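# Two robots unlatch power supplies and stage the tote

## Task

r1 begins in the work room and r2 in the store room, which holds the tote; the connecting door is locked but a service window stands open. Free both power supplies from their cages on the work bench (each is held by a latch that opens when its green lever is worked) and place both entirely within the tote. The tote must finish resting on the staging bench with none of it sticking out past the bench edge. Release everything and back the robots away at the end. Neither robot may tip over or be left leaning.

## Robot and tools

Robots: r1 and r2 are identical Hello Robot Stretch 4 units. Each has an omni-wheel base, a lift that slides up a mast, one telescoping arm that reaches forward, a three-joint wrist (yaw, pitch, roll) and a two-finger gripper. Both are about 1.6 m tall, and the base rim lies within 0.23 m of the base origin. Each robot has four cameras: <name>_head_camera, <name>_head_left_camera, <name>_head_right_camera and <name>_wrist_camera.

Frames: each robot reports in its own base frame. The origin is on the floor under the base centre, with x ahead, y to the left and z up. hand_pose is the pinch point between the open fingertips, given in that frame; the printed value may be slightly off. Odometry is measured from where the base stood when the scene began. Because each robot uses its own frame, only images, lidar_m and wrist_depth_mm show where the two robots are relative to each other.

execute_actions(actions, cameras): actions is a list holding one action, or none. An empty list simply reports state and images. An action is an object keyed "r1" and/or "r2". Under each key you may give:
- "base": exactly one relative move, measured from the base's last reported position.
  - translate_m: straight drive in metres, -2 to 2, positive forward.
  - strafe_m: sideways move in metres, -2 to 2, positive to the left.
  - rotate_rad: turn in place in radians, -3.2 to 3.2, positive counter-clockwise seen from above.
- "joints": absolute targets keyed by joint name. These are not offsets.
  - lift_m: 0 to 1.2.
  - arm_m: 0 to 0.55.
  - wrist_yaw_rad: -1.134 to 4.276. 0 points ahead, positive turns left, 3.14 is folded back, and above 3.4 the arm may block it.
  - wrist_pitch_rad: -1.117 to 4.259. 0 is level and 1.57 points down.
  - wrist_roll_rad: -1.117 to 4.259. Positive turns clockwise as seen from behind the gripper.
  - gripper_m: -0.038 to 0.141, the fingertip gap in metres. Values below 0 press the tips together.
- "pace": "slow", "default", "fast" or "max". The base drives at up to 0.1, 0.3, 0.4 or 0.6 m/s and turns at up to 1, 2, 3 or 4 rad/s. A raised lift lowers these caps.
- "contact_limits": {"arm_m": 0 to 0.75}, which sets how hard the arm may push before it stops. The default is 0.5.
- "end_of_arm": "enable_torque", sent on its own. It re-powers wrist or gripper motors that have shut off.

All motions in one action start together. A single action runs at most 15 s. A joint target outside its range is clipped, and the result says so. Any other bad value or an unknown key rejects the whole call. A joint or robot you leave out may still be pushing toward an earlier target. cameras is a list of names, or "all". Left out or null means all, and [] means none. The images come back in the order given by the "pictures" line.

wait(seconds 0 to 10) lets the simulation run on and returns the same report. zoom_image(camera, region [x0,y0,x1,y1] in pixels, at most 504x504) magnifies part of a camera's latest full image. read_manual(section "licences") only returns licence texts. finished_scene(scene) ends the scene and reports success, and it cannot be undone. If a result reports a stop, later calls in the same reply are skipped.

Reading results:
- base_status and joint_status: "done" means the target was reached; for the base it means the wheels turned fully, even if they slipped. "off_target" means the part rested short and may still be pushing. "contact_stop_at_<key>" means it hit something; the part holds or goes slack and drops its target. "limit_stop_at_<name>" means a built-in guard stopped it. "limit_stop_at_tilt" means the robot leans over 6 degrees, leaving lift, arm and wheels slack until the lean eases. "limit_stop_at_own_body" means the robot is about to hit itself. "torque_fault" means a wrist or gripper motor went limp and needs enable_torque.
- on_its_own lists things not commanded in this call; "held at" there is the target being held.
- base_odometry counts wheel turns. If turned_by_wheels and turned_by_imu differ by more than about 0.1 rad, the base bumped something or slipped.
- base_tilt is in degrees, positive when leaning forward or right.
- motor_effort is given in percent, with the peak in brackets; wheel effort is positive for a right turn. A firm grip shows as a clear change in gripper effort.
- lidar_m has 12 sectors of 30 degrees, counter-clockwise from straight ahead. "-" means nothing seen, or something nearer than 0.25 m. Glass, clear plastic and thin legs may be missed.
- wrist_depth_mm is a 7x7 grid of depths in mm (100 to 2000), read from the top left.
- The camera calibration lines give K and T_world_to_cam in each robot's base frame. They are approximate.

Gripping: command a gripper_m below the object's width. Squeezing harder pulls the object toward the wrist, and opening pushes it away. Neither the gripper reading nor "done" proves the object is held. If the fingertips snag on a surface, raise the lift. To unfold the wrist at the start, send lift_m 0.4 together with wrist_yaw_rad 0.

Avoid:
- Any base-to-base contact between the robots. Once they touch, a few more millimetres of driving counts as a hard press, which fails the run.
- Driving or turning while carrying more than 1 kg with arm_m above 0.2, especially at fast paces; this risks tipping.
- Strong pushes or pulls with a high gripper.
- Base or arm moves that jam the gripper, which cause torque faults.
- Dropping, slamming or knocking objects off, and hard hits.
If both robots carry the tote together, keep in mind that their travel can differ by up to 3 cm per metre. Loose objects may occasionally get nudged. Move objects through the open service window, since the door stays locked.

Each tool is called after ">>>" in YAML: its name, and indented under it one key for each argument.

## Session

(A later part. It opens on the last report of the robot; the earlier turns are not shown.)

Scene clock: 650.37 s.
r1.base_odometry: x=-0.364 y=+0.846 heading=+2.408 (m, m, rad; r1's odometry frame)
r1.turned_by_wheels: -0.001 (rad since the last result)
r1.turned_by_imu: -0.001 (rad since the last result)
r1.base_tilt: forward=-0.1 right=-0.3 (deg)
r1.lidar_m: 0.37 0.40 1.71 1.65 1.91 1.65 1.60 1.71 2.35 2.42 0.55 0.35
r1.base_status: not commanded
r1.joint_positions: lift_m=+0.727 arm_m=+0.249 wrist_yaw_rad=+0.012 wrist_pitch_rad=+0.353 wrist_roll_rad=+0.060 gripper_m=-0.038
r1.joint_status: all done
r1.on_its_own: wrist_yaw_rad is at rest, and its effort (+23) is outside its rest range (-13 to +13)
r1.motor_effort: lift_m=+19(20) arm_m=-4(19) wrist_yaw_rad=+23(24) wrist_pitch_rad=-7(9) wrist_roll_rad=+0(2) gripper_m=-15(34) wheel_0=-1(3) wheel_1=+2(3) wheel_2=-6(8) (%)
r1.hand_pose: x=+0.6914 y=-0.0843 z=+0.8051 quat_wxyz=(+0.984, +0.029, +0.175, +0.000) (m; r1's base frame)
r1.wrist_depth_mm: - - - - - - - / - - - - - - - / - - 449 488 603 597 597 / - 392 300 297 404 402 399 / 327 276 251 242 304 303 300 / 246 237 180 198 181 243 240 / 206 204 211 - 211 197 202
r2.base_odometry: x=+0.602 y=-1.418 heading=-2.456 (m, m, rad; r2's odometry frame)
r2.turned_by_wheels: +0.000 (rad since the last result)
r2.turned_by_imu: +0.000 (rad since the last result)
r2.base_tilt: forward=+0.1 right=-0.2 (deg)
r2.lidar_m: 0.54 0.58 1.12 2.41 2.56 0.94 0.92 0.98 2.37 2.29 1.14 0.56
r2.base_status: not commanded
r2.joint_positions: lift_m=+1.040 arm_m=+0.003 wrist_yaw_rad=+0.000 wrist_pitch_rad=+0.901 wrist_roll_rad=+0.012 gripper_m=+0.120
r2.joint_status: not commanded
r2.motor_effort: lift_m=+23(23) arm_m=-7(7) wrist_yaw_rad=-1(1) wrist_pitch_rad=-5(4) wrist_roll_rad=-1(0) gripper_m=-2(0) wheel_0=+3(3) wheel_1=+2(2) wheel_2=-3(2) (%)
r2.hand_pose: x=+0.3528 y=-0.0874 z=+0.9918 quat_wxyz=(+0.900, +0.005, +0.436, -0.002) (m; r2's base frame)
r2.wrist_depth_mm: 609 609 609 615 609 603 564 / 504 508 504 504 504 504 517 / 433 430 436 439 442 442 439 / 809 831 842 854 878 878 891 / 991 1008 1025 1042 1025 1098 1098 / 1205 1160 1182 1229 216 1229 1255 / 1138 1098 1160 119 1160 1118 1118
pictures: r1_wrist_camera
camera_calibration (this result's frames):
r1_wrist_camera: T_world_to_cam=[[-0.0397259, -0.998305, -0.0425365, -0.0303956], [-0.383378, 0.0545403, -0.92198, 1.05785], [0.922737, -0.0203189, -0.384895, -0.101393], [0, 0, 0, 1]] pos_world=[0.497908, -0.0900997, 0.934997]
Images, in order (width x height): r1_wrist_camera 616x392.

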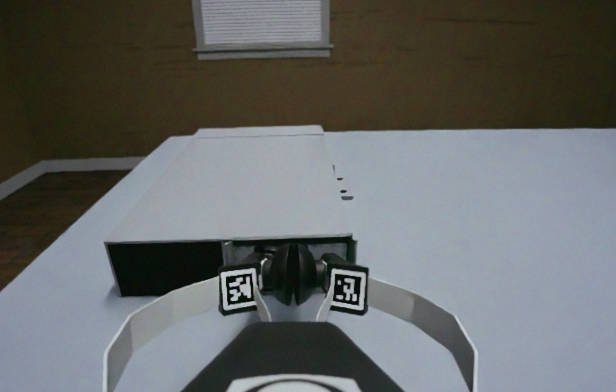

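Slipped again; back off quickly and inspect.

>>> execute_actions:
  actions:
    - {"r1":{"joints":{"arm_m":0.18,"gripper_m":0.033}}}
  cameras: ["r1_wrist_camera"]

>>> zoom_image:
  camera: "r1_wrist_camera"
  region: [220, 170, 390, 280]

Scene clock: 651.83 s.
r1.base_odometry: x=-0.364 y=+0.846 heading=+2.409 (m, m, rad; r1's odometry frame)
r1.turned_by_wheels: +0.001 (rad since the last result)
r1.turned_by_imu: +0.001 (rad since the last result)
r1.base_tilt: forward=+0.1 right=-0.3 (deg)
r1.lidar_m: 0.35 0.39 1.70 1.65 1.92 1.65 1.58 1.70 2.36 2.43 0.52 0.38
r1.base_status: not commanded
r1.joint_positions: lift_m=+0.727 arm_m=+0.182 wrist_yaw_rad=+0.020 wrist_pitch_rad=+0.352 wrist_roll_rad=+0.060 gripper_m=+0.033
r1.joint_status: all done
r1.motor_effort: lift_m=+20(20) arm_m=-9(14) wrist_yaw_rad=+0(23) wrist_pitch_rad=-6(7) wrist_roll_rad=-1(2) gripper_m=-4(17) wheel_0=-2(1) wheel_1=+1(2) wheel_2=+1(6) (%)
r1.hand_pose: x=+0.6250 y=-0.0820 z=+0.8053 quat_wxyz=(+0.984, +0.028, +0.175, +0.005) (m; r1's base frame)
r1.wrist_depth_mm: - - - - - - - / - - - - - - - / - - 452 455 591 591 597 / - 413 322 306 402 399 399 / 946 310 293 306 301 300 297 / 245 246 192 236 189 241 238 / 206 200 211 - 202 200 200
r2.base_odometry: x=+0.602 y=-1.418 heading=-2.456 (m, m, rad; r2's odometry frame)
r2.turned_by_wheels: +0.000 (rad since the last result)
r2.turned_by_imu: +0.000 (rad since the last result)
r2.base_tilt: forward=+0.1 right=-0.2 (deg)
r2.lidar_m: 0.52 0.58 1.11 2.43 2.55 0.98 0.92 0.97 2.40 2.30 1.14 0.57
r2.base_status: not commanded
r2.joint_positions: lift_m=+1.040 arm_m=+0.003 wrist_yaw_rad=+0.000 wrist_pitch_rad=+0.901 wrist_roll_rad=+0.012 gripper_m=+0.120
r2.joint_status: not commanded
r2.motor_effort: lift_m=+22(22) arm_m=-7(7) wrist_yaw_rad=-1(1) wrist_pitch_rad=-5(5) wrist_roll_rad=-1(0) gripper_m=-1(2) wheel_0=+3(3) wheel_1=+2(3) wheel_2=-2(2) (%)
r2.hand_pose: x=+0.3528 y=-0.0874 z=+0.9918 quat_wxyz=(+0.900, +0.005, +0.436, -0.002) (m; r2's base frame)
r2.wrist_depth_mm: 609 609 609 609 603 603 564 / 504 504 504 508 500 500 521 / 433 433 436 439 445 442 442 / 831 831 842 854 854 878 891 / 1008 1025 1025 1060 1008 1078 1118 / 1205 1182 1205 1255 215 1229 1255 / 1138 1118 1138 119 1138 1118 1138
pictures: r1_wrist_camera
camera_calibration (this result's frames):
r1_wrist_camera: T_world_to_cam=[[-0.0313972, -0.9986, -0.0425717, -0.0359671], [-0.383178, 0.0513642, -0.922245, 1.03227], [0.923141, -0.0126433, -0.384254, -0.0401472], [0, 0, 0, 1]] pos_world=[0.431477, -0.0894462, 0.935051]
Images, in order (width x height): r1_wrist_camera 616x392.

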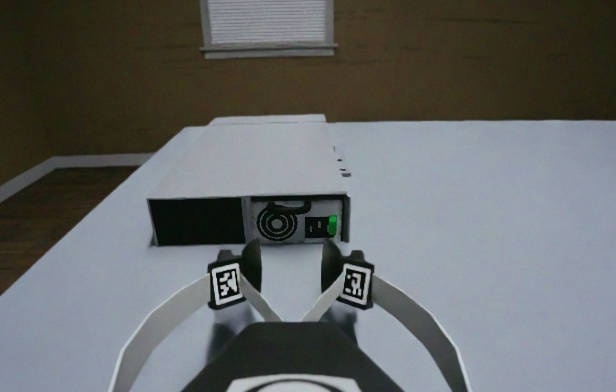

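Region (220, 170, 390, 280) of r1_wrist_camera's 616x392 image, scaled by 2.965; it fills the top 326 rows of this view, and the rest is white.

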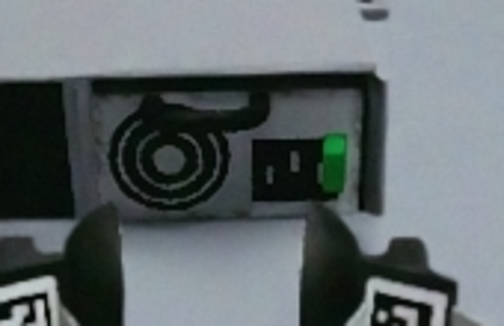

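>>> execute_actions:
  actions:
    - {"r1":{"base":{"strafe_m":0.0155},"joints":{"arm_m":0.235,"wrist_yaw_rad":-0.03,"lift_m":0.731},"pace":"slow"}}
  cameras: ["r1_wrist_camera"]

>>> zoom_image:
  camera: "r1_wrist_camera"
  region: [220, 210, 390, 320]

Scene clock: 654.13 s.
r1.base_odometry: x=-0.374 y=+0.834 heading=+2.409 (m, m, rad; r1's odometry frame)
r1.turned_by_wheels: +0.000 (rad since the last result)
r1.turned_by_imu: +0.000 (rad since the last result)
r1.base_tilt: forward=+0.0 right=-0.3 (deg)
r1.lidar_m: 0.35 0.41 1.67 1.65 1.86 1.68 1.62 1.71 2.35 2.47 0.53 0.40
r1.base_status: done
r1.joint_positions: lift_m=+0.731 arm_m=+0.233 wrist_yaw_rad=-0.030 wrist_pitch_rad=+0.352 wrist_roll_rad=+0.060 gripper_m=+0.033
r1.joint_status: all done
r1.motor_effort: lift_m=+23(22) arm_m=+9(10) wrist_yaw_rad=-2(5) wrist_pitch_rad=-6(6) wrist_roll_rad=+1(1) gripper_m=-3(1) wheel_0=-3(8) wheel_1=+2(7) wheel_2=+0(1) (%)
r1.hand_pose: x=+0.6724 y=-0.0955 z=+0.8095 quat_wxyz=(+0.984, +0.032, +0.175, -0.020) (m; r1's base frame)
r1.wrist_depth_mm: - - - - - - - / - - - - - - - / - - 462 496 609 609 603 / - 424 310 306 413 410 404 / 946 300 258 264 307 306 303 / 252 253 192 240 190 246 245 / 211 205 216 - 207 203 206
r2.base_odometry: x=+0.602 y=-1.418 heading=-2.456 (m, m, rad; r2's odometry frame)
r2.turned_by_wheels: +0.000 (rad since the last result)
r2.turned_by_imu: +0.001 (rad since the last result)
r2.base_tilt: forward=+0.1 right=-0.2 (deg)
r2.lidar_m: 0.54 0.55 1.12 2.43 2.53 0.98 0.93 0.95 2.37 2.29 1.11 0.57
r2.base_status: not commanded
r2.joint_positions: lift_m=+1.040 arm_m=+0.003 wrist_yaw_rad=+0.000 wrist_pitch_rad=+0.901 wrist_roll_rad=+0.012 gripper_m=+0.120
r2.joint_status: not commanded
r2.motor_effort: lift_m=+22(22) arm_m=-7(7) wrist_yaw_rad=-1(1) wrist_pitch_rad=-4(4) wrist_roll_rad=-2(3) gripper_m=+1(0) wheel_0=+3(3) wheel_1=+3(2) wheel_2=-3(2) (%)
r2.hand_pose: x=+0.3528 y=-0.0874 z=+0.9918 quat_wxyz=(+0.900, +0.005, +0.436, -0.002) (m; r2's base frame)
r2.wrist_depth_mm: 609 615 609 615 609 603 559 / 504 508 508 504 504 504 525 / 430 430 436 439 442 445 442 / 820 842 831 854 866 878 891 / 991 1025 1025 1060 1025 1078 1098 / 1205 1160 1182 1255 215 1229 1229 / 1160 1138 1138 119 1138 1118 1138
pictures: r1_wrist_camera
camera_calibration (this result's frames):
r1_wrist_camera: T_world_to_cam=[[-0.0810143, -0.995803, -0.0425718, -0.0140981], [-0.38015, 0.0703545, -0.922245, 1.05482], [0.92137, -0.0585313, -0.384255, -0.0856738], [0, 0, 0, 1]] pos_world=[0.478785, -0.0932648, 0.939281]
Images, in order (width x height): r1_wrist_camera 616x392.

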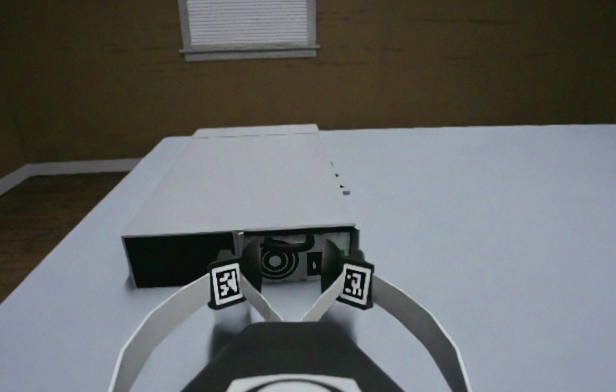

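Region (220, 210, 390, 320) of r1_wrist_camera's 616x392 image, scaled by 2.965; it fills the top 326 rows of this view, and the rest is white.

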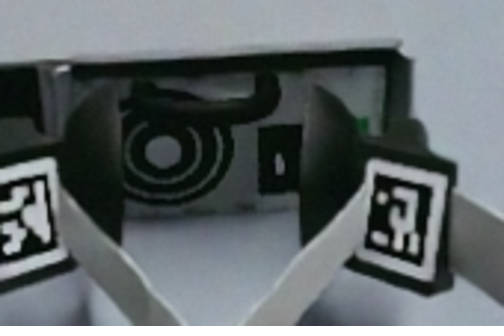

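>>> execute_actions:
  actions:
    - {"r1":{"base":{"strafe_m":0.001},"joints":{"arm_m":0.253},"contact_limits":{"arm_m":0.2},"pace":"slow"}}
  cameras: []

Scene clock: 655.37 s.
r1.base_odometry: x=-0.375 y=+0.834 heading=+2.409 (m, m, rad; r1's odometry frame)
r1.turned_by_wheels: +0.000 (rad since the last result)
r1.turned_by_imu: +0.000 (rad since the last result)
r1.base_tilt: forward=-0.1 right=-0.4 (deg)
r1.lidar_m: 0.37 0.40 1.68 1.63 1.88 1.69 1.60 1.70 2.31 2.46 0.53 0.38
r1.base_status: done
r1.joint_positions: lift_m=+0.731 arm_m=+0.251 wrist_yaw_rad=-0.030 wrist_pitch_rad=+0.353 wrist_roll_rad=+0.060 gripper_m=+0.033
r1.joint_status: all done
r1.motor_effort: lift_m=+23(23) arm_m=+10(7) wrist_yaw_rad=-1(0) wrist_pitch_rad=-10(8) wrist_roll_rad=-4(1) gripper_m=-3(4) wheel_0=-1(4) wheel_1=+0(5) wheel_2=+0(1) (%)
r1.contact_limits: arm_m 0.2
r1.hand_pose: x=+0.6901 y=-0.0956 z=+0.8092 quat_wxyz=(+0.984, +0.032, +0.175, -0.020) (m; r1's base frame)
r1.wrist_depth_mm: - - - - - - - / - - - - - - - / - - 455 492 603 597 603 / - 418 309 303 407 404 407 / 931 282 244 246 310 304 303 / 250 251 193 239 190 245 243 / 211 207 216 - 206 203 204
r2.base_odometry: x=+0.602 y=-1.418 heading=-2.456 (m, m, rad; r2's odometry frame)
r2.turned_by_wheels: +0.000 (rad since the last result)
r2.turned_by_imu: +0.000 (rad since the last result)
r2.base_tilt: forward=+0.2 right=-0.2 (deg)
r2.lidar_m: 0.52 0.55 1.13 2.44 2.54 0.96 0.90 0.97 2.38 2.29 1.08 0.56
r2.base_status: not commanded
r2.joint_positions: lift_m=+1.040 arm_m=+0.003 wrist_yaw_rad=+0.000 wrist_pitch_rad=+0.901 wrist_roll_rad=+0.012 gripper_m=+0.120
r2.joint_status: not commanded
r2.motor_effort: lift_m=+22(23) arm_m=-7(7) wrist_yaw_rad=+0(1) wrist_pitch_rad=-4(4) wrist_roll_rad=-3(2) gripper_m=-1(1) wheel_0=+3(3) wheel_1=+3(2) wheel_2=-2(2) (%)
r2.hand_pose: x=+0.3528 y=-0.0874 z=+0.9918 quat_wxyz=(+0.900, +0.005, +0.436, -0.002) (m; r2's base frame)
r2.wrist_depth_mm: 609 609 603 609 609 603 559 / 504 504 508 508 504 504 517 / 433 433 439 442 442 445 445 / 831 831 842 842 854 878 891 / 1008 1025 1025 1060 1025 1078 1098 / 1229 1182 1182 1229 215 1255 1255 / 1160 1118 1160 119 1138 1118 1138
pictures: none
No camera images: the call's "cameras" was empty. Leave "cameras" out to get every camera's image.

>>> execute_actions:
  actions:
    - {"r1":{"joints":{"gripper_m":0.018,"arm_m":0.255},"pace":"slow"}}
  cameras: []

>>> execute_actions:
  actions:
    - {"r1":{"joints":{"gripper_m":0.005,"arm_m":0.258,"lift_m":0.7295},"pace":"slow"}}
  cameras: []

>>> execute_actions:
  actions:
    - {"r1":{"joints":{"gripper_m":-0.008,"arm_m":0.261,"lift_m":0.728},"pace":"slow"}}
  cameras: []

>>> execute_actions:
  actions:
    - {"r1":{"joints":{"gripper_m":-0.023,"arm_m":0.264,"lift_m":0.7265},"pace":"slow"}}
  cameras: []

>>> execute_actions:
  actions:
    - {"r1":{"joints":{"gripper_m":-0.038,"arm_m":0.267,"lift_m":0.725},"pace":"slow"}}
  cameras: ["r1_wrist_camera"]

Scene clock: 656.63 s.
r1.base_odometry: x=-0.375 y=+0.834 heading=+2.409 (m, m, rad; r1's odometry frame)
r1.turned_by_wheels: +0.000 (rad since the last result)
r1.turned_by_imu: +0.000 (rad since the last result)
r1.base_tilt: forward=+0.0 right=-0.3 (deg)
r1.lidar_m: 0.36 0.38 1.70 1.64 1.89 1.65 1.59 1.69 2.38 2.45 0.53 0.38
r1.base_status: not commanded
r1.joint_positions: lift_m=+0.731 arm_m=+0.253 wrist_yaw_rad=-0.030 wrist_pitch_rad=+0.354 wrist_roll_rad=+0.060 gripper_m=+0.018
r1.joint_status: all done
r1.motor_effort: lift_m=+23(23) arm_m=+9(10) wrist_yaw_rad=-2(2) wrist_pitch_rad=-14(14) wrist_roll_rad=-1(3) gripper_m=-10(10) wheel_0=-1(1) wheel_1=+0(1) wheel_2=+0(0) (%)
r1.hand_pose: x=+0.6921 y=-0.0955 z=+0.8089 quat_wxyz=(+0.984, +0.032, +0.176, -0.020) (m; r1's base frame)
r1.wrist_depth_mm: - - - - - - - / - - - - - - - / - - 452 496 603 591 591 / - 394 301 301 410 404 402 / 931 281 242 239 306 303 301 / 250 250 189 239 188 243 240 / 210 206 213 - 209 201 203
r2.base_odometry: x=+0.602 y=-1.418 heading=-2.456 (m, m, rad; r2's odometry frame)
r2.turned_by_wheels: +0.000 (rad since the last result)
r2.turned_by_imu: +0.000 (rad since the last result)
r2.base_tilt: forward=+0.1 right=-0.3 (deg)
r2.lidar_m: 0.54 0.55 1.12 2.42 2.51 0.98 0.92 0.96 2.39 2.29 1.09 0.57
r2.base_status: not commanded
r2.joint_positions: lift_m=+1.040 arm_m=+0.003 wrist_yaw_rad=+0.000 wrist_pitch_rad=+0.901 wrist_roll_rad=+0.012 gripper_m=+0.120
r2.joint_status: not commanded
r2.motor_effort: lift_m=+22(22) arm_m=-8(7) wrist_yaw_rad=-1(1) wrist_pitch_rad=-5(5) wrist_roll_rad=-2(0) gripper_m=-2(1) wheel_0=+3(3) wheel_1=+2(2) wheel_2=-2(2) (%)
r2.hand_pose: x=+0.3528 y=-0.0874 z=+0.9918 quat_wxyz=(+0.900, +0.005, +0.436, -0.002) (m; r2's base frame)
r2.wrist_depth_mm: 609 603 609 609 609 609 564 / 504 500 508 508 504 504 517 / 436 433 436 439 442 442 442 / 820 831 842 842 854 866 891 / 1008 1008 1025 1060 1025 1098 1098 / 1229 1182 1205 1229 215 1229 1255 / 1138 1138 1138 119 1138 1138 1138
pictures: none
No camera images: the call's "cameras" was empty. Leave "cameras" out to get every camera's image.

Scene clock: 657.57 s.
r1.base_odometry: x=-0.375 y=+0.834 heading=+2.409 (m, m, rad; r1's odometry frame)
r1.turned_by_wheels: +0.000 (rad since the last result)
r1.turned_by_imu: +0.000 (rad since the last result)
r1.base_tilt: forward=+0.0 right=-0.3 (deg)
r1.lidar_m: 0.37 0.41 1.69 1.64 1.89 1.69 1.61 1.70 2.27 2.45 0.54 0.40
r1.base_status: not commanded
r1.joint_positions: lift_m=+0.730 arm_m=+0.256 wrist_yaw_rad=-0.031 wrist_pitch_rad=+0.355 wrist_roll_rad=+0.060 gripper_m=+0.005
r1.joint_status: all done
r1.motor_effort: lift_m=+18(20) arm_m=+9(12) wrist_yaw_rad=+1(4) wrist_pitch_rad=-15(15) wrist_roll_rad=-1(0) gripper_m=-16(16) wheel_0=-1(1) wheel_1=+1(1) wheel_2=+0(0) (%)
r1.hand_pose: x=+0.6950 y=-0.0957 z=+0.8077 quat_wxyz=(+0.984, +0.032, +0.176, -0.020) (m; r1's base frame)
r1.wrist_depth_mm: - - - - - - - / - - - - - - - / - - 445 488 597 591 591 / - 389 300 296 402 399 397 / 946 279 239 236 303 301 298 / 248 237 187 237 184 242 239 / 208 204 213 - 210 200 203
r2.base_odometry: x=+0.602 y=-1.418 heading=-2.456 (m, m, rad; r2's odometry frame)
r2.turned_by_wheels: +0.000 (rad since the last result)
r2.turned_by_imu: +0.000 (rad since the last result)
r2.base_tilt: forward=+0.1 right=-0.2 (deg)
r2.lidar_m: 0.54 0.56 1.12 2.42 2.52 0.97 0.91 0.96 2.42 2.29 1.12 0.56
r2.base_status: not commanded
r2.joint_positions: lift_m=+1.040 arm_m=+0.003 wrist_yaw_rad=+0.000 wrist_pitch_rad=+0.901 wrist_roll_rad=+0.012 gripper_m=+0.120
r2.joint_status: not commanded
r2.motor_effort: lift_m=+22(22) arm_m=-7(7) wrist_yaw_rad=-1(0) wrist_pitch_rad=-5(5) wrist_roll_rad=+0(2) gripper_m=-1(1) wheel_0=+3(3) wheel_1=+2(2) wheel_2=-2(2) (%)
r2.hand_pose: x=+0.3528 y=-0.0874 z=+0.9918 quat_wxyz=(+0.900, +0.005, +0.436, -0.002) (m; r2's base frame)
r2.wrist_depth_mm: 603 609 609 603 609 603 564 / 504 504 508 504 500 504 521 / 433 433 436 439 442 442 442 / 820 831 842 854 866 878 878 / 1008 1025 1025 1060 1042 1078 1078 / 1205 1182 1182 1229 216 1205 1255 / 1138 1138 1138 119 1160 1118 1138
pictures: none
No camera images: the call's "cameras" was empty. Leave "cameras" out to get every camera's image.

Scene clock: 658.43 s.
r1.base_odometry: x=-0.375 y=+0.834 heading=+2.409 (m, m, rad; r1's odometry frame)
r1.turned_by_wheels: +0.000 (rad since the last result)
r1.turned_by_imu: +0.000 (rad since the last result)
r1.base_tilt: forward=-0.1 right=-0.4 (deg)
r1.lidar_m: 0.36 0.41 1.69 1.64 1.87 1.67 1.58 1.68 2.36 2.46 0.55 0.37
r1.base_status: not commanded
r1.joint_positions: lift_m=+0.728 arm_m=+0.259 wrist_yaw_rad=-0.031 wrist_pitch_rad=+0.355 wrist_roll_rad=+0.060 gripper_m=-0.007
r1.joint_status: all done
r1.motor_effort: lift_m=+17(18) arm_m=+9(8) wrist_yaw_rad=+0(6) wrist_pitch_rad=-16(14) wrist_roll_rad=-1(0) gripper_m=-22(22) wheel_0=-1(1) wheel_1=+1(1) wheel_2=+0(0) (%)
r1.hand_pose: x=+0.6980 y=-0.0957 z=+0.8062 quat_wxyz=(+0.984, +0.032, +0.176, -0.020) (m; r1's base frame)
r1.wrist_depth_mm: - - - - - - - / - - - - - - - / - - 439 477 591 585 574 / - 387 297 296 397 399 392 / 334 276 236 230 301 300 296 / 246 236 189 233 187 237 237 / 206 203 210 - 209 198 200
r2.base_odometry: x=+0.602 y=-1.418 heading=-2.456 (m, m, rad; r2's odometry frame)
r2.turned_by_wheels: +0.000 (rad since the last result)
r2.turned_by_imu: +0.000 (rad since the last result)
r2.base_tilt: forward=+0.1 right=-0.2 (deg)
r2.lidar_m: 0.53 0.56 1.10 2.44 2.54 0.97 0.92 0.98 2.38 2.30 1.12 0.55
r2.base_status: not commanded
r2.joint_positions: lift_m=+1.040 arm_m=+0.003 wrist_yaw_rad=+0.000 wrist_pitch_rad=+0.901 wrist_roll_rad=+0.012 gripper_m=+0.120
r2.joint_status: not commanded
r2.motor_effort: lift_m=+23(22) arm_m=-7(7) wrist_yaw_rad=-1(0) wrist_pitch_rad=-4(5) wrist_roll_rad=-3(0) gripper_m=-1(1) wheel_0=+3(3) wheel_1=+2(3) wheel_2=-3(2) (%)
r2.hand_pose: x=+0.3528 y=-0.0874 z=+0.9918 quat_wxyz=(+0.900, +0.005, +0.436, -0.002) (m; r2's base frame)
r2.wrist_depth_mm: 609 609 609 609 603 603 564 / 508 508 508 504 504 504 521 / 433 433 433 442 442 445 442 / 820 831 842 854 866 866 878 / 991 1008 1042 1060 1025 1078 1098 / 1229 1182 1182 1229 216 1229 1229 / 1138 1118 1138 119 1138 1118 1138
pictures: none
No camera images: the call's "cameras" was empty. Leave "cameras" out to get every camera's image.

Scene clock: 659.30 s.
r1.base_odometry: x=-0.375 y=+0.834 heading=+2.409 (m, m, rad; r1's odometry frame)
r1.turned_by_wheels: +0.000 (rad since the last result)
r1.turned_by_imu: +0.000 (rad since the last result)
r1.base_tilt: forward=+0.0 right=-0.3 (deg)
r1.lidar_m: 0.37 0.41 1.67 1.63 1.83 1.66 1.59 1.69 2.33 2.46 0.53 0.39
r1.base_status: not commanded
r1.joint_positions: lift_m=+0.727 arm_m=+0.263 wrist_yaw_rad=-0.030 wrist_pitch_rad=+0.355 wrist_roll_rad=+0.060 gripper_m=-0.022
r1.joint_status: all done
r1.motor_effort: lift_m=+18(17) arm_m=+8(12) wrist_yaw_rad=-2(7) wrist_pitch_rad=-15(15) wrist_roll_rad=-2(0) gripper_m=-28(26) wheel_0=-1(1) wheel_1=+1(1) wheel_2=-1(1) (%)
r1.hand_pose: x=+0.7012 y=-0.0956 z=+0.8047 quat_wxyz=(+0.984, +0.032, +0.176, -0.020) (m; r1's base frame)
r1.wrist_depth_mm: - - - - - - - / - - - - - - - / - - 436 477 580 580 580 / - 387 293 291 394 392 389 / 324 263 232 230 297 297 293 / 243 224 183 231 183 236 234 / 204 202 210 - 206 196 198
r2.base_odometry: x=+0.602 y=-1.418 heading=-2.456 (m, m, rad; r2's odometry frame)
r2.turned_by_wheels: +0.000 (rad since the last result)
r2.turned_by_imu: +0.000 (rad since the last result)
r2.base_tilt: forward=+0.1 right=-0.2 (deg)
r2.lidar_m: 0.54 0.56 1.11 2.43 2.55 0.98 0.93 0.98 2.38 2.29 1.12 0.57
r2.base_status: not commanded
r2.joint_positions: lift_m=+1.040 arm_m=+0.003 wrist_yaw_rad=+0.000 wrist_pitch_rad=+0.901 wrist_roll_rad=+0.012 gripper_m=+0.120
r2.joint_status: not commanded
r2.motor_effort: lift_m=+23(22) arm_m=-7(7) wrist_yaw_rad=-1(1) wrist_pitch_rad=-5(5) wrist_roll_rad=-1(1) gripper_m=-1(0) wheel_0=+3(3) wheel_1=+3(2) wheel_2=-3(2) (%)
r2.hand_pose: x=+0.3528 y=-0.0874 z=+0.9918 quat_wxyz=(+0.900, +0.005, +0.436, -0.002) (m; r2's base frame)
r2.wrist_depth_mm: 603 603 609 609 609 603 559 / 504 508 508 504 508 504 521 / 436 433 436 439 442 449 445 / 820 831 842 842 854 866 878 / 991 1025 1042 1042 1025 1078 1098 / 1182 1182 1205 1229 215 1229 1255 / 1138 1098 1138 120 1118 1118 1160
pictures: none
No camera images: the call's "cameras" was empty. Leave "cameras" out to get every camera's image.

Scene clock: 660.20 s.
r1.base_odometry: x=-0.375 y=+0.834 heading=+2.409 (m, m, rad; r1's odometry frame)
r1.turned_by_wheels: +0.000 (rad since the last result)
r1.turned_by_imu: +0.000 (rad since the last result)
r1.base_tilt: forward=-0.1 right=-0.4 (deg)
r1.lidar_m: 0.35 0.39 1.69 1.62 1.90 1.65 1.60 1.69 2.38 2.45 0.55 0.39
r1.base_status: not commanded
r1.joint_positions: lift_m=+0.725 arm_m=+0.266 wrist_yaw_rad=-0.030 wrist_pitch_rad=+0.354 wrist_roll_rad=+0.060 gripper_m=-0.037
r1.joint_status: all done
r1.motor_effort: lift_m=+18(19) arm_m=+8(15) wrist_yaw_rad=-3(5) wrist_pitch_rad=-14(14) wrist_roll_rad=+0(1) gripper_m=-29(30) wheel_0=-1(1) wheel_1=+1(1) wheel_2=-1(1) (%)
r1.hand_pose: x=+0.7044 y=-0.0954 z=+0.8033 quat_wxyz=(+0.984, +0.032, +0.176, -0.020) (m; r1's base frame)
r1.wrist_depth_mm: - - - - - - - / - - - - - - - / - - 433 473 580 574 569 / - 379 289 285 392 389 384 / 322 245 229 226 285 296 289 / 240 164 195 231 182 233 232 / 202 200 208 - 204 195 196
r2.base_odometry: x=+0.602 y=-1.418 heading=-2.456 (m, m, rad; r2's odometry frame)
r2.turned_by_wheels: +0.000 (rad since the last result)
r2.turned_by_imu: +0.000 (rad since the last result)
r2.base_tilt: forward=+0.1 right=-0.2 (deg)
r2.lidar_m: 0.53 0.56 1.14 2.42 2.53 0.95 0.90 1.00 2.40 2.30 1.13 0.56
r2.base_status: not commanded
r2.joint_positions: lift_m=+1.040 arm_m=+0.003 wrist_yaw_rad=+0.000 wrist_pitch_rad=+0.901 wrist_roll_rad=+0.012 gripper_m=+0.120
r2.joint_status: not commanded
r2.motor_effort: lift_m=+22(22) arm_m=-7(7) wrist_yaw_rad=-1(0) wrist_pitch_rad=-5(4) wrist_roll_rad=-1(1) gripper_m=-1(1) wheel_0=+3(3) wheel_1=+2(2) wheel_2=-2(2) (%)
r2.hand_pose: x=+0.3528 y=-0.0874 z=+0.9918 quat_wxyz=(+0.900, +0.005, +0.436, -0.002) (m; r2's base frame)
r2.wrist_depth_mm: 609 609 609 609 615 603 564 / 504 508 504 508 504 500 521 / 433 430 433 442 445 442 442 / 820 831 842 854 854 878 891 / 991 1025 1008 1060 1008 1098 1098 / 1205 1160 1205 1205 215 1229 1229 / 1160 1098 1118 119 1138 1118 1138
pictures: r1_wrist_camera
camera_calibration (this result's frames):
r1_wrist_camera: T_world_to_cam=[[-0.0808808, -0.995823, -0.0423578, -0.0119763], [-0.382493, 0.0702533, -0.921284, 1.06206], [0.920411, -0.0583125, -0.386578, -0.115009], [0, 0, 0, 1]] pos_world=[0.51112, -0.0932464, 0.933495]
Images, in order (width x height): r1_wrist_camera 616x392.

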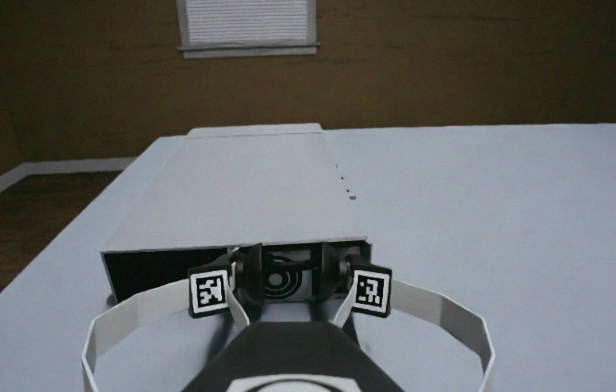

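>>> execute_actions:
  actions:
    - {"r1":{"base":{"strafe_m":-0.002},"joints":{"arm_m":0.258},"pace":"slow"}}
  cameras: ["r1_wrist_camera"]

>>> zoom_image:
  camera: "r1_wrist_camera"
  region: [200, 210, 400, 320]

>>> execute_actions:
  actions:
    - {"r1":{"joints":{"arm_m":0.255},"pace":"slow"}}
  cameras: ["r1_wrist_camera"]

>>> zoom_image:
  camera: "r1_wrist_camera"
  region: [200, 210, 400, 320]

Scene clock: 661.30 s.
r1.base_odometry: x=-0.374 y=+0.835 heading=+2.409 (m, m, rad; r1's odometry frame)
r1.turned_by_wheels: +0.000 (rad since the last result)
r1.turned_by_imu: +0.000 (rad since the last result)
r1.base_tilt: forward=+0.0 right=-0.4 (deg)
r1.lidar_m: 0.35 0.38 1.70 1.63 1.86 1.66 1.60 1.69 2.33 2.45 0.53 0.36
r1.base_status: done
r1.joint_positions: lift_m=+0.725 arm_m=+0.261 wrist_yaw_rad=-0.023 wrist_pitch_rad=+0.352 wrist_roll_rad=+0.060 gripper_m=-0.037
r1.joint_status: all done
r1.on_its_own: wrist_yaw_rad is at rest, and its effort (-23) is outside its rest range (-13 to +13)
r1.motor_effort: lift_m=+20(20) arm_m=-16(15) wrist_yaw_rad=-23(22) wrist_pitch_rad=-6(12) wrist_roll_rad=-1(1) gripper_m=-34(34) wheel_0=-3(2) wheel_1=+0(5) wheel_2=+6(6) (%)
r1.hand_pose: x=+0.7004 y=-0.0936 z=+0.8038 quat_wxyz=(+0.984, +0.032, +0.175, -0.016) (m; r1's base frame)
r1.wrist_depth_mm: - - - - - - - / - - - - - - - / - - 436 469 580 580 580 / - 382 291 290 399 387 389 / 332 272 231 230 283 296 290 / 242 224 180 231 181 235 234 / 203 201 208 - 205 195 197
r2.base_odometry: x=+0.602 y=-1.418 heading=-2.456 (m, m, rad; r2's odometry frame)
r2.turned_by_wheels: +0.000 (rad since the last result)
r2.turned_by_imu: +0.000 (rad since the last result)
r2.base_tilt: forward=+0.1 right=-0.2 (deg)
r2.lidar_m: 0.54 0.55 1.12 2.43 2.53 0.96 0.92 0.96 2.40 2.27 1.12 0.56
r2.base_status: not commanded
r2.joint_positions: lift_m=+1.040 arm_m=+0.003 wrist_yaw_rad=+0.000 wrist_pitch_rad=+0.901 wrist_roll_rad=+0.012 gripper_m=+0.120
r2.joint_status: not commanded
r2.motor_effort: lift_m=+22(22) arm_m=-7(7) wrist_yaw_rad=-1(1) wrist_pitch_rad=-5(4) wrist_roll_rad=-1(0) gripper_m=+0(1) wheel_0=+3(3) wheel_1=+2(2) wheel_2=-3(3) (%)
r2.hand_pose: x=+0.3528 y=-0.0874 z=+0.9918 quat_wxyz=(+0.900, +0.005, +0.436, -0.002) (m; r2's base frame)
r2.wrist_depth_mm: 603 609 603 615 603 609 564 / 504 508 504 504 508 504 521 / 433 433 433 439 445 442 442 / 820 831 842 854 854 878 891 / 1008 1025 1025 1042 1025 1098 1098 / 1205 1182 1205 1229 215 1229 1255 / 1160 1118 1138 119 1138 1138 1138
pictures: r1_wrist_camera
camera_calibration (this result's frames):
r1_wrist_camera: T_world_to_cam=[[-0.0738898, -0.996361, -0.04249, -0.0152759], [-0.380605, 0.0675558, -0.922267, 1.06014], [0.921781, -0.0519742, -0.384212, -0.113289], [0, 0, 0, 1]] pos_world=[0.506795, -0.0927272, 0.933558]
Images, in order (width x height): r1_wrist_camera 616x392.

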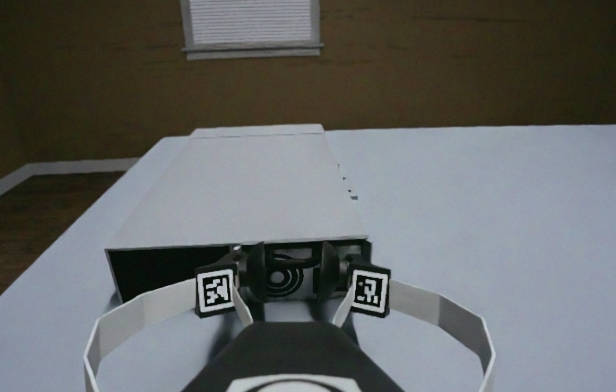

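Region (200, 210, 400, 320) of r1_wrist_camera's 616x392 image, scaled by 2.520; it fills the top 277 rows of this view, and the rest is white.

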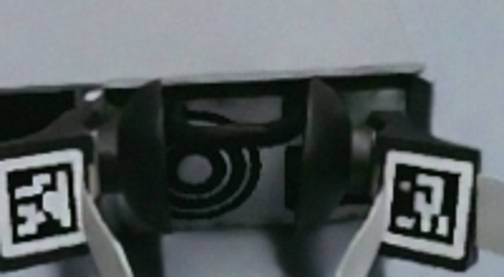

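Scene clock: 661.93 s.
r1.base_odometry: x=-0.374 y=+0.835 heading=+2.409 (m, m, rad; r1's odometry frame)
r1.turned_by_wheels: +0.000 (rad since the last result)
r1.turned_by_imu: +0.000 (rad since the last result)
r1.base_tilt: forward=+0.0 right=-0.3 (deg)
r1.lidar_m: 0.36 0.36 1.67 1.65 1.90 1.68 1.59 1.70 2.36 2.46 0.51 0.37
r1.base_status: not commanded
r1.joint_positions: lift_m=+0.725 arm_m=+0.257 wrist_yaw_rad=-0.024 wrist_pitch_rad=+0.352 wrist_roll_rad=+0.060 gripper_m=-0.037
r1.joint_status: all done
r1.on_its_own: wrist_yaw_rad is at rest, and its effort (-19) is outside its rest range (-13 to +13)
r1.motor_effort: lift_m=+19(20) arm_m=-14(16) wrist_yaw_rad=-19(24) wrist_pitch_rad=-5(7) wrist_roll_rad=-1(3) gripper_m=-35(34) wheel_0=-3(3) wheel_1=+0(0) wheel_2=+7(7) (%)
r1.hand_pose: x=+0.6970 y=-0.0939 z=+0.8039 quat_wxyz=(+0.984, +0.032, +0.174, -0.017) (m; r1's base frame)
r1.wrist_depth_mm: - - - - - - - / - - - - - - - / - - 442 477 585 591 585 / - 384 293 290 397 389 387 / 332 274 232 237 286 296 293 / 243 224 181 233 181 235 235 / 203 200 207 - 206 195 198
r2.base_odometry: x=+0.602 y=-1.418 heading=-2.456 (m, m, rad; r2's odometry frame)
r2.turned_by_wheels: +0.000 (rad since the last result)
r2.turned_by_imu: +0.000 (rad since the last result)
r2.base_tilt: forward=+0.1 right=-0.2 (deg)
r2.lidar_m: 0.53 0.57 1.10 2.43 2.54 0.98 0.92 0.96 2.38 2.28 1.09 0.57
r2.base_status: not commanded
r2.joint_positions: lift_m=+1.040 arm_m=+0.003 wrist_yaw_rad=+0.000 wrist_pitch_rad=+0.901 wrist_roll_rad=+0.012 gripper_m=+0.120
r2.joint_status: not commanded
r2.motor_effort: lift_m=+22(23) arm_m=-7(8) wrist_yaw_rad=+0(1) wrist_pitch_rad=-5(5) wrist_roll_rad=+0(1) gripper_m=+0(1) wheel_0=+3(3) wheel_1=+2(2) wheel_2=-3(2) (%)
r2.hand_pose: x=+0.3528 y=-0.0874 z=+0.9918 quat_wxyz=(+0.900, +0.005, +0.436, -0.002) (m; r2's base frame)
r2.wrist_depth_mm: 609 609 609 609 615 609 559 / 508 504 508 508 500 508 521 / 430 433 433 439 445 442 442 / 809 820 831 854 866 878 891 / 1025 1008 1025 1060 1008 1078 1098 / 1229 1160 1182 1255 215 1229 1229 / 1138 1098 1138 119 1118 1118 1138
pictures: r1_wrist_camera
camera_calibration (this result's frames):
r1_wrist_camera: T_world_to_cam=[[-0.0751694, -0.996265, -0.0425011, -0.0149655], [-0.380313, 0.068043, -0.922352, 1.05881], [0.921798, -0.0531689, -0.384007, -0.110398], [0, 0, 0, 1]] pos_world=[0.50332, -0.0928242, 0.933569]
Images, in order (width x height): r1_wrist_camera 616x392.

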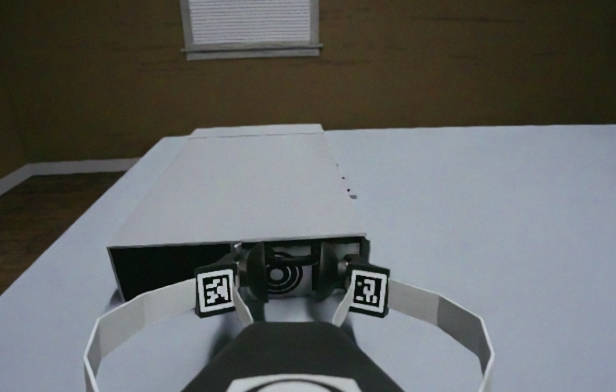

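Region (200, 210, 400, 320) of r1_wrist_camera's 616x392 image, scaled by 2.520; it fills the top 277 rows of this view, and the rest is white.

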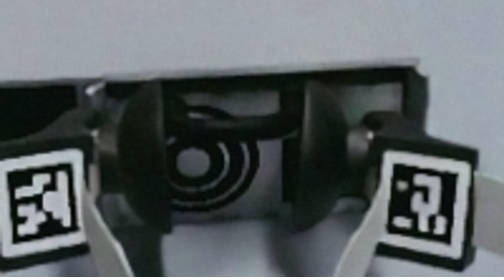

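>>> execute_actions:
  actions:
    - {"r1":{"joints":{"gripper_m":-0.015}}}
  cameras: []

>>> execute_actions:
  actions:
    - {"r1":{"joints":{"gripper_m":0.01,"arm_m":0.25}}}
  cameras: []

>>> execute_actions:
  actions:
    - {"r1":{"joints":{"gripper_m":0.033,"arm_m":0.245}}}
  cameras: []

>>> execute_actions:
  actions:
    - {"r1":{"joints":{"arm_m":0.2}}}
  cameras: []

>>> execute_actions:
  actions:
    - {"r1":{"joints":{"lift_m":0.96,"wrist_roll_rad":1.63}}}
  cameras: []

>>> execute_actions:
  actions:
    - {"r1":{"joints":{"wrist_pitch_rad":1.25,"arm_m":0.43}}}
  cameras: ["r1_wrist_camera","r1_head_camera"]

Scene clock: 663.20 s.
r1.base_odometry: x=-0.374 y=+0.835 heading=+2.409 (m, m, rad; r1's odometry frame)
r1.turned_by_wheels: +0.000 (rad since the last result)
r1.turned_by_imu: +0.000 (rad since the last result)
r1.base_tilt: forward=+0.0 right=-0.4 (deg)
r1.lidar_m: 0.35 0.40 1.68 1.61 1.89 1.64 1.61 1.70 2.35 2.46 0.55 0.39
r1.base_status: not commanded
r1.joint_positions: lift_m=+0.725 arm_m=+0.256 wrist_yaw_rad=-0.032 wrist_pitch_rad=+0.352 wrist_roll_rad=+0.060 gripper_m=-0.014
r1.joint_status: all done
r1.motor_effort: lift_m=+20(20) arm_m=-5(14) wrist_yaw_rad=+3(19) wrist_pitch_rad=-9(7) wrist_roll_rad=+0(1) gripper_m=-20(32) wheel_0=+0(3) wheel_1=+2(2) wheel_2=+0(7) (%)
r1.hand_pose: x=+0.6947 y=-0.0960 z=+0.8037 quat_wxyz=(+0.984, +0.032, +0.175, -0.021) (m; r1's base frame)
r1.wrist_depth_mm: - - - - - - - / - - - - - - - / - - 442 484 591 580 580 / - 389 296 296 402 397 392 / 325 277 235 243 300 298 297 / 243 226 183 233 183 237 236 / 205 203 211 - 208 196 198
r2.base_odometry: x=+0.602 y=-1.418 heading=-2.456 (m, m, rad; r2's odometry frame)
r2.turned_by_wheels: +0.000 (rad since the last result)
r2.turned_by_imu: +0.000 (rad since the last result)
r2.base_tilt: forward=+0.1 right=-0.2 (deg)
r2.lidar_m: 0.52 0.58 1.14 2.43 2.52 0.96 0.90 0.98 2.38 2.28 1.13 0.57
r2.base_status: not commanded
r2.joint_positions: lift_m=+1.040 arm_m=+0.003 wrist_yaw_rad=+0.000 wrist_pitch_rad=+0.901 wrist_roll_rad=+0.012 gripper_m=+0.120
r2.joint_status: not commanded
r2.motor_effort: lift_m=+22(22) arm_m=-7(8) wrist_yaw_rad=-1(0) wrist_pitch_rad=-5(4) wrist_roll_rad=-2(4) gripper_m=+0(0) wheel_0=+3(3) wheel_1=+2(3) wheel_2=-3(2) (%)
r2.hand_pose: x=+0.3528 y=-0.0874 z=+0.9918 quat_wxyz=(+0.900, +0.005, +0.436, -0.002) (m; r2's base frame)
r2.wrist_depth_mm: 609 609 609 609 609 609 564 / 504 508 508 504 504 504 521 / 433 433 436 439 445 445 442 / 820 831 831 854 866 878 878 / 1008 1025 1025 1042 1025 1078 1098 / 1205 1160 1182 1229 215 1229 1255 / 1138 1138 1160 119 1138 1118 1118
pictures: none
No camera images: the call's "cameras" was empty. Leave "cameras" out to get every camera's image.

Scene clock: 664.13 s.
r1.base_odometry: x=-0.374 y=+0.835 heading=+2.409 (m, m, rad; r1's odometry frame)
r1.turned_by_wheels: +0.000 (rad since the last result)
r1.turned_by_imu: +0.000 (rad since the last result)
r1.base_tilt: forward=-0.1 right=-0.4 (deg)
r1.lidar_m: 0.36 0.38 1.67 1.64 1.90 1.66 1.61 1.67 2.34 2.44 0.54 0.38
r1.base_status: not commanded
r1.joint_positions: lift_m=+0.725 arm_m=+0.251 wrist_yaw_rad=-0.032 wrist_pitch_rad=+0.350 wrist_roll_rad=+0.060 gripper_m=+0.010
r1.joint_status: all done
r1.motor_effort: lift_m=+20(20) arm_m=-5(12) wrist_yaw_rad=+3(11) wrist_pitch_rad=-1(8) wrist_roll_rad=-1(2) gripper_m=-11(22) wheel_0=+0(0) wheel_1=+2(2) wheel_2=+0(2) (%)
r1.hand_pose: x=+0.6899 y=-0.0959 z=+0.8043 quat_wxyz=(+0.984, +0.032, +0.174, -0.021) (m; r1's base frame)
r1.wrist_depth_mm: - - - - - - - / - - - - - - - / - - 455 488 609 597 603 / - 394 301 298 404 399 397 / 347 279 241 246 303 300 296 / 246 236 189 237 187 240 238 / 206 203 211 - 208 200 201
r2.base_odometry: x=+0.602 y=-1.418 heading=-2.456 (m, m, rad; r2's odometry frame)
r2.turned_by_wheels: +0.000 (rad since the last result)
r2.turned_by_imu: +0.000 (rad since the last result)
r2.base_tilt: forward=+0.1 right=-0.2 (deg)
r2.lidar_m: 0.54 0.59 1.11 2.42 2.55 0.99 0.90 0.96 2.38 2.29 1.11 0.57
r2.base_status: not commanded
r2.joint_positions: lift_m=+1.040 arm_m=+0.003 wrist_yaw_rad=+0.000 wrist_pitch_rad=+0.901 wrist_roll_rad=+0.012 gripper_m=+0.120
r2.joint_status: not commanded
r2.motor_effort: lift_m=+22(22) arm_m=-7(8) wrist_yaw_rad=+0(1) wrist_pitch_rad=-4(5) wrist_roll_rad=-1(2) gripper_m=-1(0) wheel_0=+3(3) wheel_1=+2(2) wheel_2=-3(2) (%)
r2.hand_pose: x=+0.3528 y=-0.0874 z=+0.9918 quat_wxyz=(+0.900, +0.005, +0.436, -0.002) (m; r2's base frame)
r2.wrist_depth_mm: 609 615 615 609 609 609 564 / 504 504 504 508 508 504 521 / 433 436 436 439 442 442 445 / 820 831 831 854 866 866 878 / 1008 1008 1042 1042 1025 1060 1118 / 1205 1182 1205 1229 216 1229 1255 / 1160 1118 1138 119 1118 1118 1138
pictures: none
No camera images: the call's "cameras" was empty. Leave "cameras" out to get every camera's image.

Scene clock: 665.10 s.
r1.base_odometry: x=-0.374 y=+0.835 heading=+2.409 (m, m, rad; r1's odometry frame)
r1.turned_by_wheels: +0.000 (rad since the last result)
r1.turned_by_imu: +0.000 (rad since the last result)
r1.base_tilt: forward=+0.0 right=-0.3 (deg)
r1.lidar_m: 0.36 0.40 1.70 1.65 1.90 1.69 1.59 1.67 2.37 2.45 0.55 0.39
r1.base_status: not commanded
r1.joint_positions: lift_m=+0.725 arm_m=+0.247 wrist_yaw_rad=-0.030 wrist_pitch_rad=+0.352 wrist_roll_rad=+0.060 gripper_m=+0.033
r1.joint_status: all done
r1.motor_effort: lift_m=+20(20) arm_m=-9(14) wrist_yaw_rad=-2(8) wrist_pitch_rad=-6(5) wrist_roll_rad=-1(0) gripper_m=-4(13) wheel_0=+0(0) wheel_1=+2(2) wheel_2=+1(1) (%)
r1.hand_pose: x=+0.6856 y=-0.0954 z=+0.8039 quat_wxyz=(+0.984, +0.032, +0.174, -0.020) (m; r1's base frame)
r1.wrist_depth_mm: - - - - - - - / - - - - - - - / - - 445 484 591 585 585 / - 384 296 291 399 394 392 / 324 277 247 246 301 297 293 / 243 244 193 234 190 237 237 / 204 198 209 - 200 196 198
r2.base_odometry: x=+0.602 y=-1.418 heading=-2.456 (m, m, rad; r2's odometry frame)
r2.turned_by_wheels: +0.000 (rad since the last result)
r2.turned_by_imu: +0.000 (rad since the last result)
r2.base_tilt: forward=+0.1 right=-0.2 (deg)
r2.lidar_m: 0.53 0.57 1.11 2.43 2.52 0.95 0.93 0.98 2.39 2.32 1.09 0.56
r2.base_status: not commanded
r2.joint_positions: lift_m=+1.040 arm_m=+0.003 wrist_yaw_rad=+0.000 wrist_pitch_rad=+0.901 wrist_roll_rad=+0.012 gripper_m=+0.120
r2.joint_status: not commanded
r2.motor_effort: lift_m=+22(22) arm_m=-7(7) wrist_yaw_rad=-1(1) wrist_pitch_rad=-4(4) wrist_roll_rad=-2(2) gripper_m=+0(1) wheel_0=+3(3) wheel_1=+2(2) wheel_2=-3(2) (%)
r2.hand_pose: x=+0.3528 y=-0.0874 z=+0.9918 quat_wxyz=(+0.900, +0.005, +0.436, -0.002) (m; r2's base frame)
r2.wrist_depth_mm: 603 609 609 609 609 609 559 / 504 512 504 504 508 500 521 / 436 433 433 439 445 445 442 / 820 831 842 842 854 866 891 / 1008 1008 1025 1042 1025 1078 1098 / 1229 1182 1229 1229 215 1255 1229 / 1138 1138 1118 119 1138 1118 1160
pictures: none
No camera images: the call's "cameras" was empty. Leave "cameras" out to get every camera's image.

Scene clock: 666.07 s.
r1.base_odometry: x=-0.374 y=+0.835 heading=+2.409 (m, m, rad; r1's odometry frame)
r1.turned_by_wheels: +0.000 (rad since the last result)
r1.turned_by_imu: +0.000 (rad since the last result)
r1.base_tilt: forward=+0.0 right=-0.4 (deg)
r1.lidar_m: 0.36 0.38 1.65 1.62 1.89 1.66 1.58 1.69 2.35 2.47 0.52 0.39
r1.base_status: not commanded
r1.joint_positions: lift_m=+0.725 arm_m=+0.202 wrist_yaw_rad=-0.030 wrist_pitch_rad=+0.352 wrist_roll_rad=+0.060 gripper_m=+0.033
r1.joint_status: all done
r1.motor_effort: lift_m=+20(20) arm_m=-9(8) wrist_yaw_rad=+0(2) wrist_pitch_rad=-5(6) wrist_roll_rad=-1(2) gripper_m=-4(3) wheel_0=+0(0) wheel_1=+2(2) wheel_2=+1(1) (%)
r1.hand_pose: x=+0.6405 y=-0.0955 z=+0.8038 quat_wxyz=(+0.984, +0.032, +0.174, -0.020) (m; r1's base frame)
r1.wrist_depth_mm: - - - - - - - / - - - - - - - / - - 445 480 597 580 585 / - 387 319 293 399 397 392 / 324 307 291 290 300 296 294 / 243 244 191 233 190 238 236 / 205 198 208 - 201 198 198
r2.base_odometry: x=+0.602 y=-1.418 heading=-2.456 (m, m, rad; r2's odometry frame)
r2.turned_by_wheels: +0.000 (rad since the last result)
r2.turned_by_imu: +0.000 (rad since the last result)
r2.base_tilt: forward=+0.1 right=-0.2 (deg)
r2.lidar_m: 0.54 0.56 1.11 2.42 2.52 0.99 0.92 0.97 2.39 2.27 1.11 0.58
r2.base_status: not commanded
r2.joint_positions: lift_m=+1.040 arm_m=+0.003 wrist_yaw_rad=+0.000 wrist_pitch_rad=+0.901 wrist_roll_rad=+0.012 gripper_m=+0.120
r2.joint_status: not commanded
r2.motor_effort: lift_m=+22(23) arm_m=-7(7) wrist_yaw_rad=+0(1) wrist_pitch_rad=-5(4) wrist_roll_rad=-2(1) gripper_m=-1(0) wheel_0=+3(3) wheel_1=+2(2) wheel_2=-2(3) (%)
r2.hand_pose: x=+0.3528 y=-0.0874 z=+0.9918 quat_wxyz=(+0.900, +0.005, +0.436, -0.002) (m; r2's base frame)
r2.wrist_depth_mm: 609 609 609 615 609 609 559 / 504 508 504 504 504 504 521 / 433 433 433 439 445 445 442 / 831 831 842 842 866 866 878 / 991 1008 1042 1060 1025 1078 1118 / 1205 1160 1182 1229 214 1229 1255 / 1160 1138 1138 120 1138 1160 1160
pictures: none
No camera images: the call's "cameras" was empty. Leave "cameras" out to get every camera's image.

Scene clock: 668.13 s.
r1.base_odometry: x=-0.374 y=+0.835 heading=+2.409 (m, m, rad; r1's odometry frame)
r1.turned_by_wheels: +0.000 (rad since the last result)
r1.turned_by_imu: +0.000 (rad since the last result)
r1.base_tilt: forward=-0.1 right=-0.4 (deg)
r1.lidar_m: 0.35 0.41 1.69 1.65 1.89 1.66 1.61 1.70 2.34 2.45 0.54 0.39
r1.base_status: not commanded
r1.joint_positions: lift_m=+0.960 arm_m=+0.202 wrist_yaw_rad=-0.030 wrist_pitch_rad=+0.352 wrist_roll_rad=+1.630 gripper_m=+0.033
r1.joint_status: all done
r1.motor_effort: lift_m=+23(24) arm_m=-9(9) wrist_yaw_rad=-2(1) wrist_pitch_rad=-7(7) wrist_roll_rad=+0(5) gripper_m=-4(3) wheel_0=+0(0) wheel_1=+2(2) wheel_2=+1(1) (%)
r1.hand_pose: x=+0.6405 y=-0.0955 z=+1.0385 quat_wxyz=(+0.673, +0.718, +0.109, -0.137) (m; r1's base frame)
r1.wrist_depth_mm: - - - - 539 399 327 / - - - - 544 402 330 / - - - - 549 407 336 / - - - - 504 384 340 / - - - - 466 389 342 / - - 193 - 191 402 343 / - - - - 1661 399 343
r2.base_odometry: x=+0.602 y=-1.418 heading=-2.456 (m, m, rad; r2's odometry frame)
r2.turned_by_wheels: +0.000 (rad since the last result)
r2.turned_by_imu: +0.001 (rad since the last result)
r2.base_tilt: forward=+0.1 right=-0.2 (deg)
r2.lidar_m: 0.53 0.57 1.14 2.43 2.52 0.96 0.91 0.98 2.39 2.28 1.10 0.59
r2.base_status: not commanded
r2.joint_positions: lift_m=+1.040 arm_m=+0.003 wrist_yaw_rad=+0.000 wrist_pitch_rad=+0.901 wrist_roll_rad=+0.012 gripper_m=+0.120
r2.joint_status: not commanded
r2.motor_effort: lift_m=+22(22) arm_m=-7(7) wrist_yaw_rad=-1(1) wrist_pitch_rad=-4(6) wrist_roll_rad=-2(1) gripper_m=-1(2) wheel_0=+3(3) wheel_1=+2(2) wheel_2=-2(2) (%)
r2.hand_pose: x=+0.3528 y=-0.0874 z=+0.9918 quat_wxyz=(+0.900, +0.005, +0.436, -0.002) (m; r2's base frame)
r2.wrist_depth_mm: 603 609 609 615 609 603 564 / 504 508 504 504 504 504 517 / 433 433 436 442 445 439 442 / 820 842 842 854 854 866 891 / 991 1008 1025 1042 1025 1078 1078 / 1229 1182 1205 1205 215 1205 1255 / 1160 1118 1138 119 1118 1138 1138
pictures: none
No camera images: the call's "cameras" was empty. Leave "cameras" out to get every camera's image.

Scene clock: 669.93 s.
r1.base_odometry: x=-0.374 y=+0.835 heading=+2.409 (m, m, rad; r1's odometry frame)
r1.turned_by_wheels: +0.000 (rad since the last result)
r1.turned_by_imu: +0.000 (rad since the last result)
r1.base_tilt: forward=+0.0 right=-0.3 (deg)
r1.lidar_m: 0.36 0.36 1.68 1.65 1.89 1.65 1.58 1.66 2.34 2.45 0.53 0.39
r1.base_status: not commanded
r1.joint_positions: lift_m=+0.960 arm_m=+0.428 wrist_yaw_rad=-0.030 wrist_pitch_rad=+1.250 wrist_roll_rad=+1.630 gripper_m=+0.033
r1.joint_status: all done
r1.motor_effort: lift_m=+23(23) arm_m=+9(11) wrist_yaw_rad=-1(1) wrist_pitch_rad=-2(6) wrist_roll_rad=+0(1) gripper_m=-5(3) wheel_0=+0(0) wheel_1=+2(2) wheel_2=+1(0) (%)
r1.hand_pose: x=+0.6876 y=-0.0901 z=+0.8642 quat_wxyz=(+0.550, +0.596, +0.393, -0.434) (m; r1's base frame)
r1.wrist_depth_mm: 384 359 334 312 296 281 267 / 387 357 336 317 296 282 270 / 392 364 342 319 301 285 273 / 382 324 303 319 304 287 276 / 343 320 294 309 303 290 277 / 345 325 193 287 189 293 278 / 355 320 309 - 309 290 282
r2.base_odometry: x=+0.602 y=-1.418 heading=-2.456 (m, m, rad; r2's odometry frame)
r2.turned_by_wheels: +0.000 (rad since the last result)
r2.turned_by_imu: +0.000 (rad since the last result)
r2.base_tilt: forward=+0.1 right=-0.2 (deg)
r2.lidar_m: 0.54 0.57 1.11 2.42 2.52 0.98 0.91 0.98 2.38 2.30 1.12 0.57
r2.base_status: not commanded
r2.joint_positions: lift_m=+1.040 arm_m=+0.003 wrist_yaw_rad=+0.000 wrist_pitch_rad=+0.901 wrist_roll_rad=+0.012 gripper_m=+0.120
r2.joint_status: not commanded
r2.motor_effort: lift_m=+23(22) arm_m=-7(7) wrist_yaw_rad=+0(1) wrist_pitch_rad=-5(4) wrist_roll_rad=-2(2) gripper_m=-1(0) wheel_0=+3(3) wheel_1=+2(2) wheel_2=-2(3) (%)
r2.hand_pose: x=+0.3528 y=-0.0874 z=+0.9918 quat_wxyz=(+0.900, +0.005, +0.436, -0.002) (m; r2's base frame)
r2.wrist_depth_mm: 609 609 609 609 609 609 559 / 504 504 504 508 504 504 517 / 433 433 436 439 445 445 445 / 820 831 842 842 866 866 878 / 1008 1008 1025 1042 1025 1078 1098 / 1205 1160 1205 1229 216 1229 1255 / 1118 1118 1138 119 1138 1138 1138
pictures: r1_head_camera, r1_wrist_camera
camera_calibration (this result's frames):
r1_wrist_camera: T_world_to_cam=[[-0.955483, 0.0849567, -0.282552, 0.900802], [0.0717125, 0.9958, 0.0569095, 0.0371333], [0.2862, 0.0341135, -0.957562, 0.862159], [0, 0, 0, 1]] pos_world=[0.611288, -0.142918, 1.07798]
Images, in order (width x height): r1_head_camera 420x560, r1_wrist_camera 616x392.

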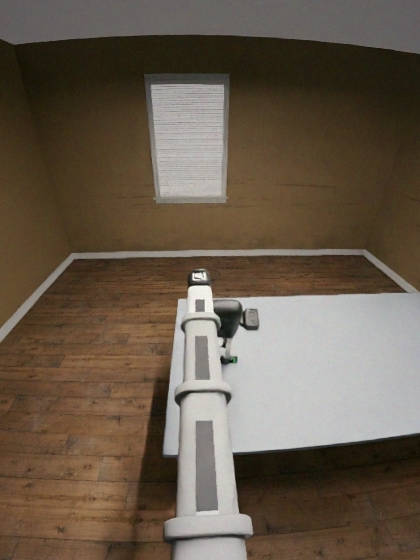

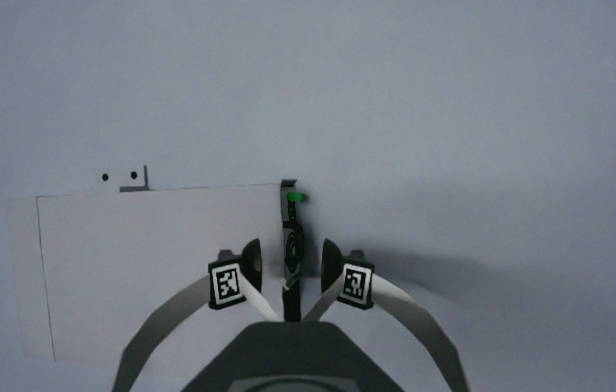

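>>> zoom_image:
  camera: "r1_wrist_camera"
  region: [230, 170, 370, 310]

Region (230, 170, 370, 310) of r1_wrist_camera's 616x392 image, scaled by 3.600.

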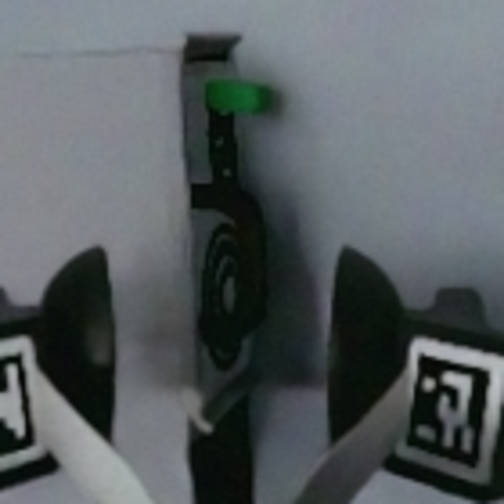

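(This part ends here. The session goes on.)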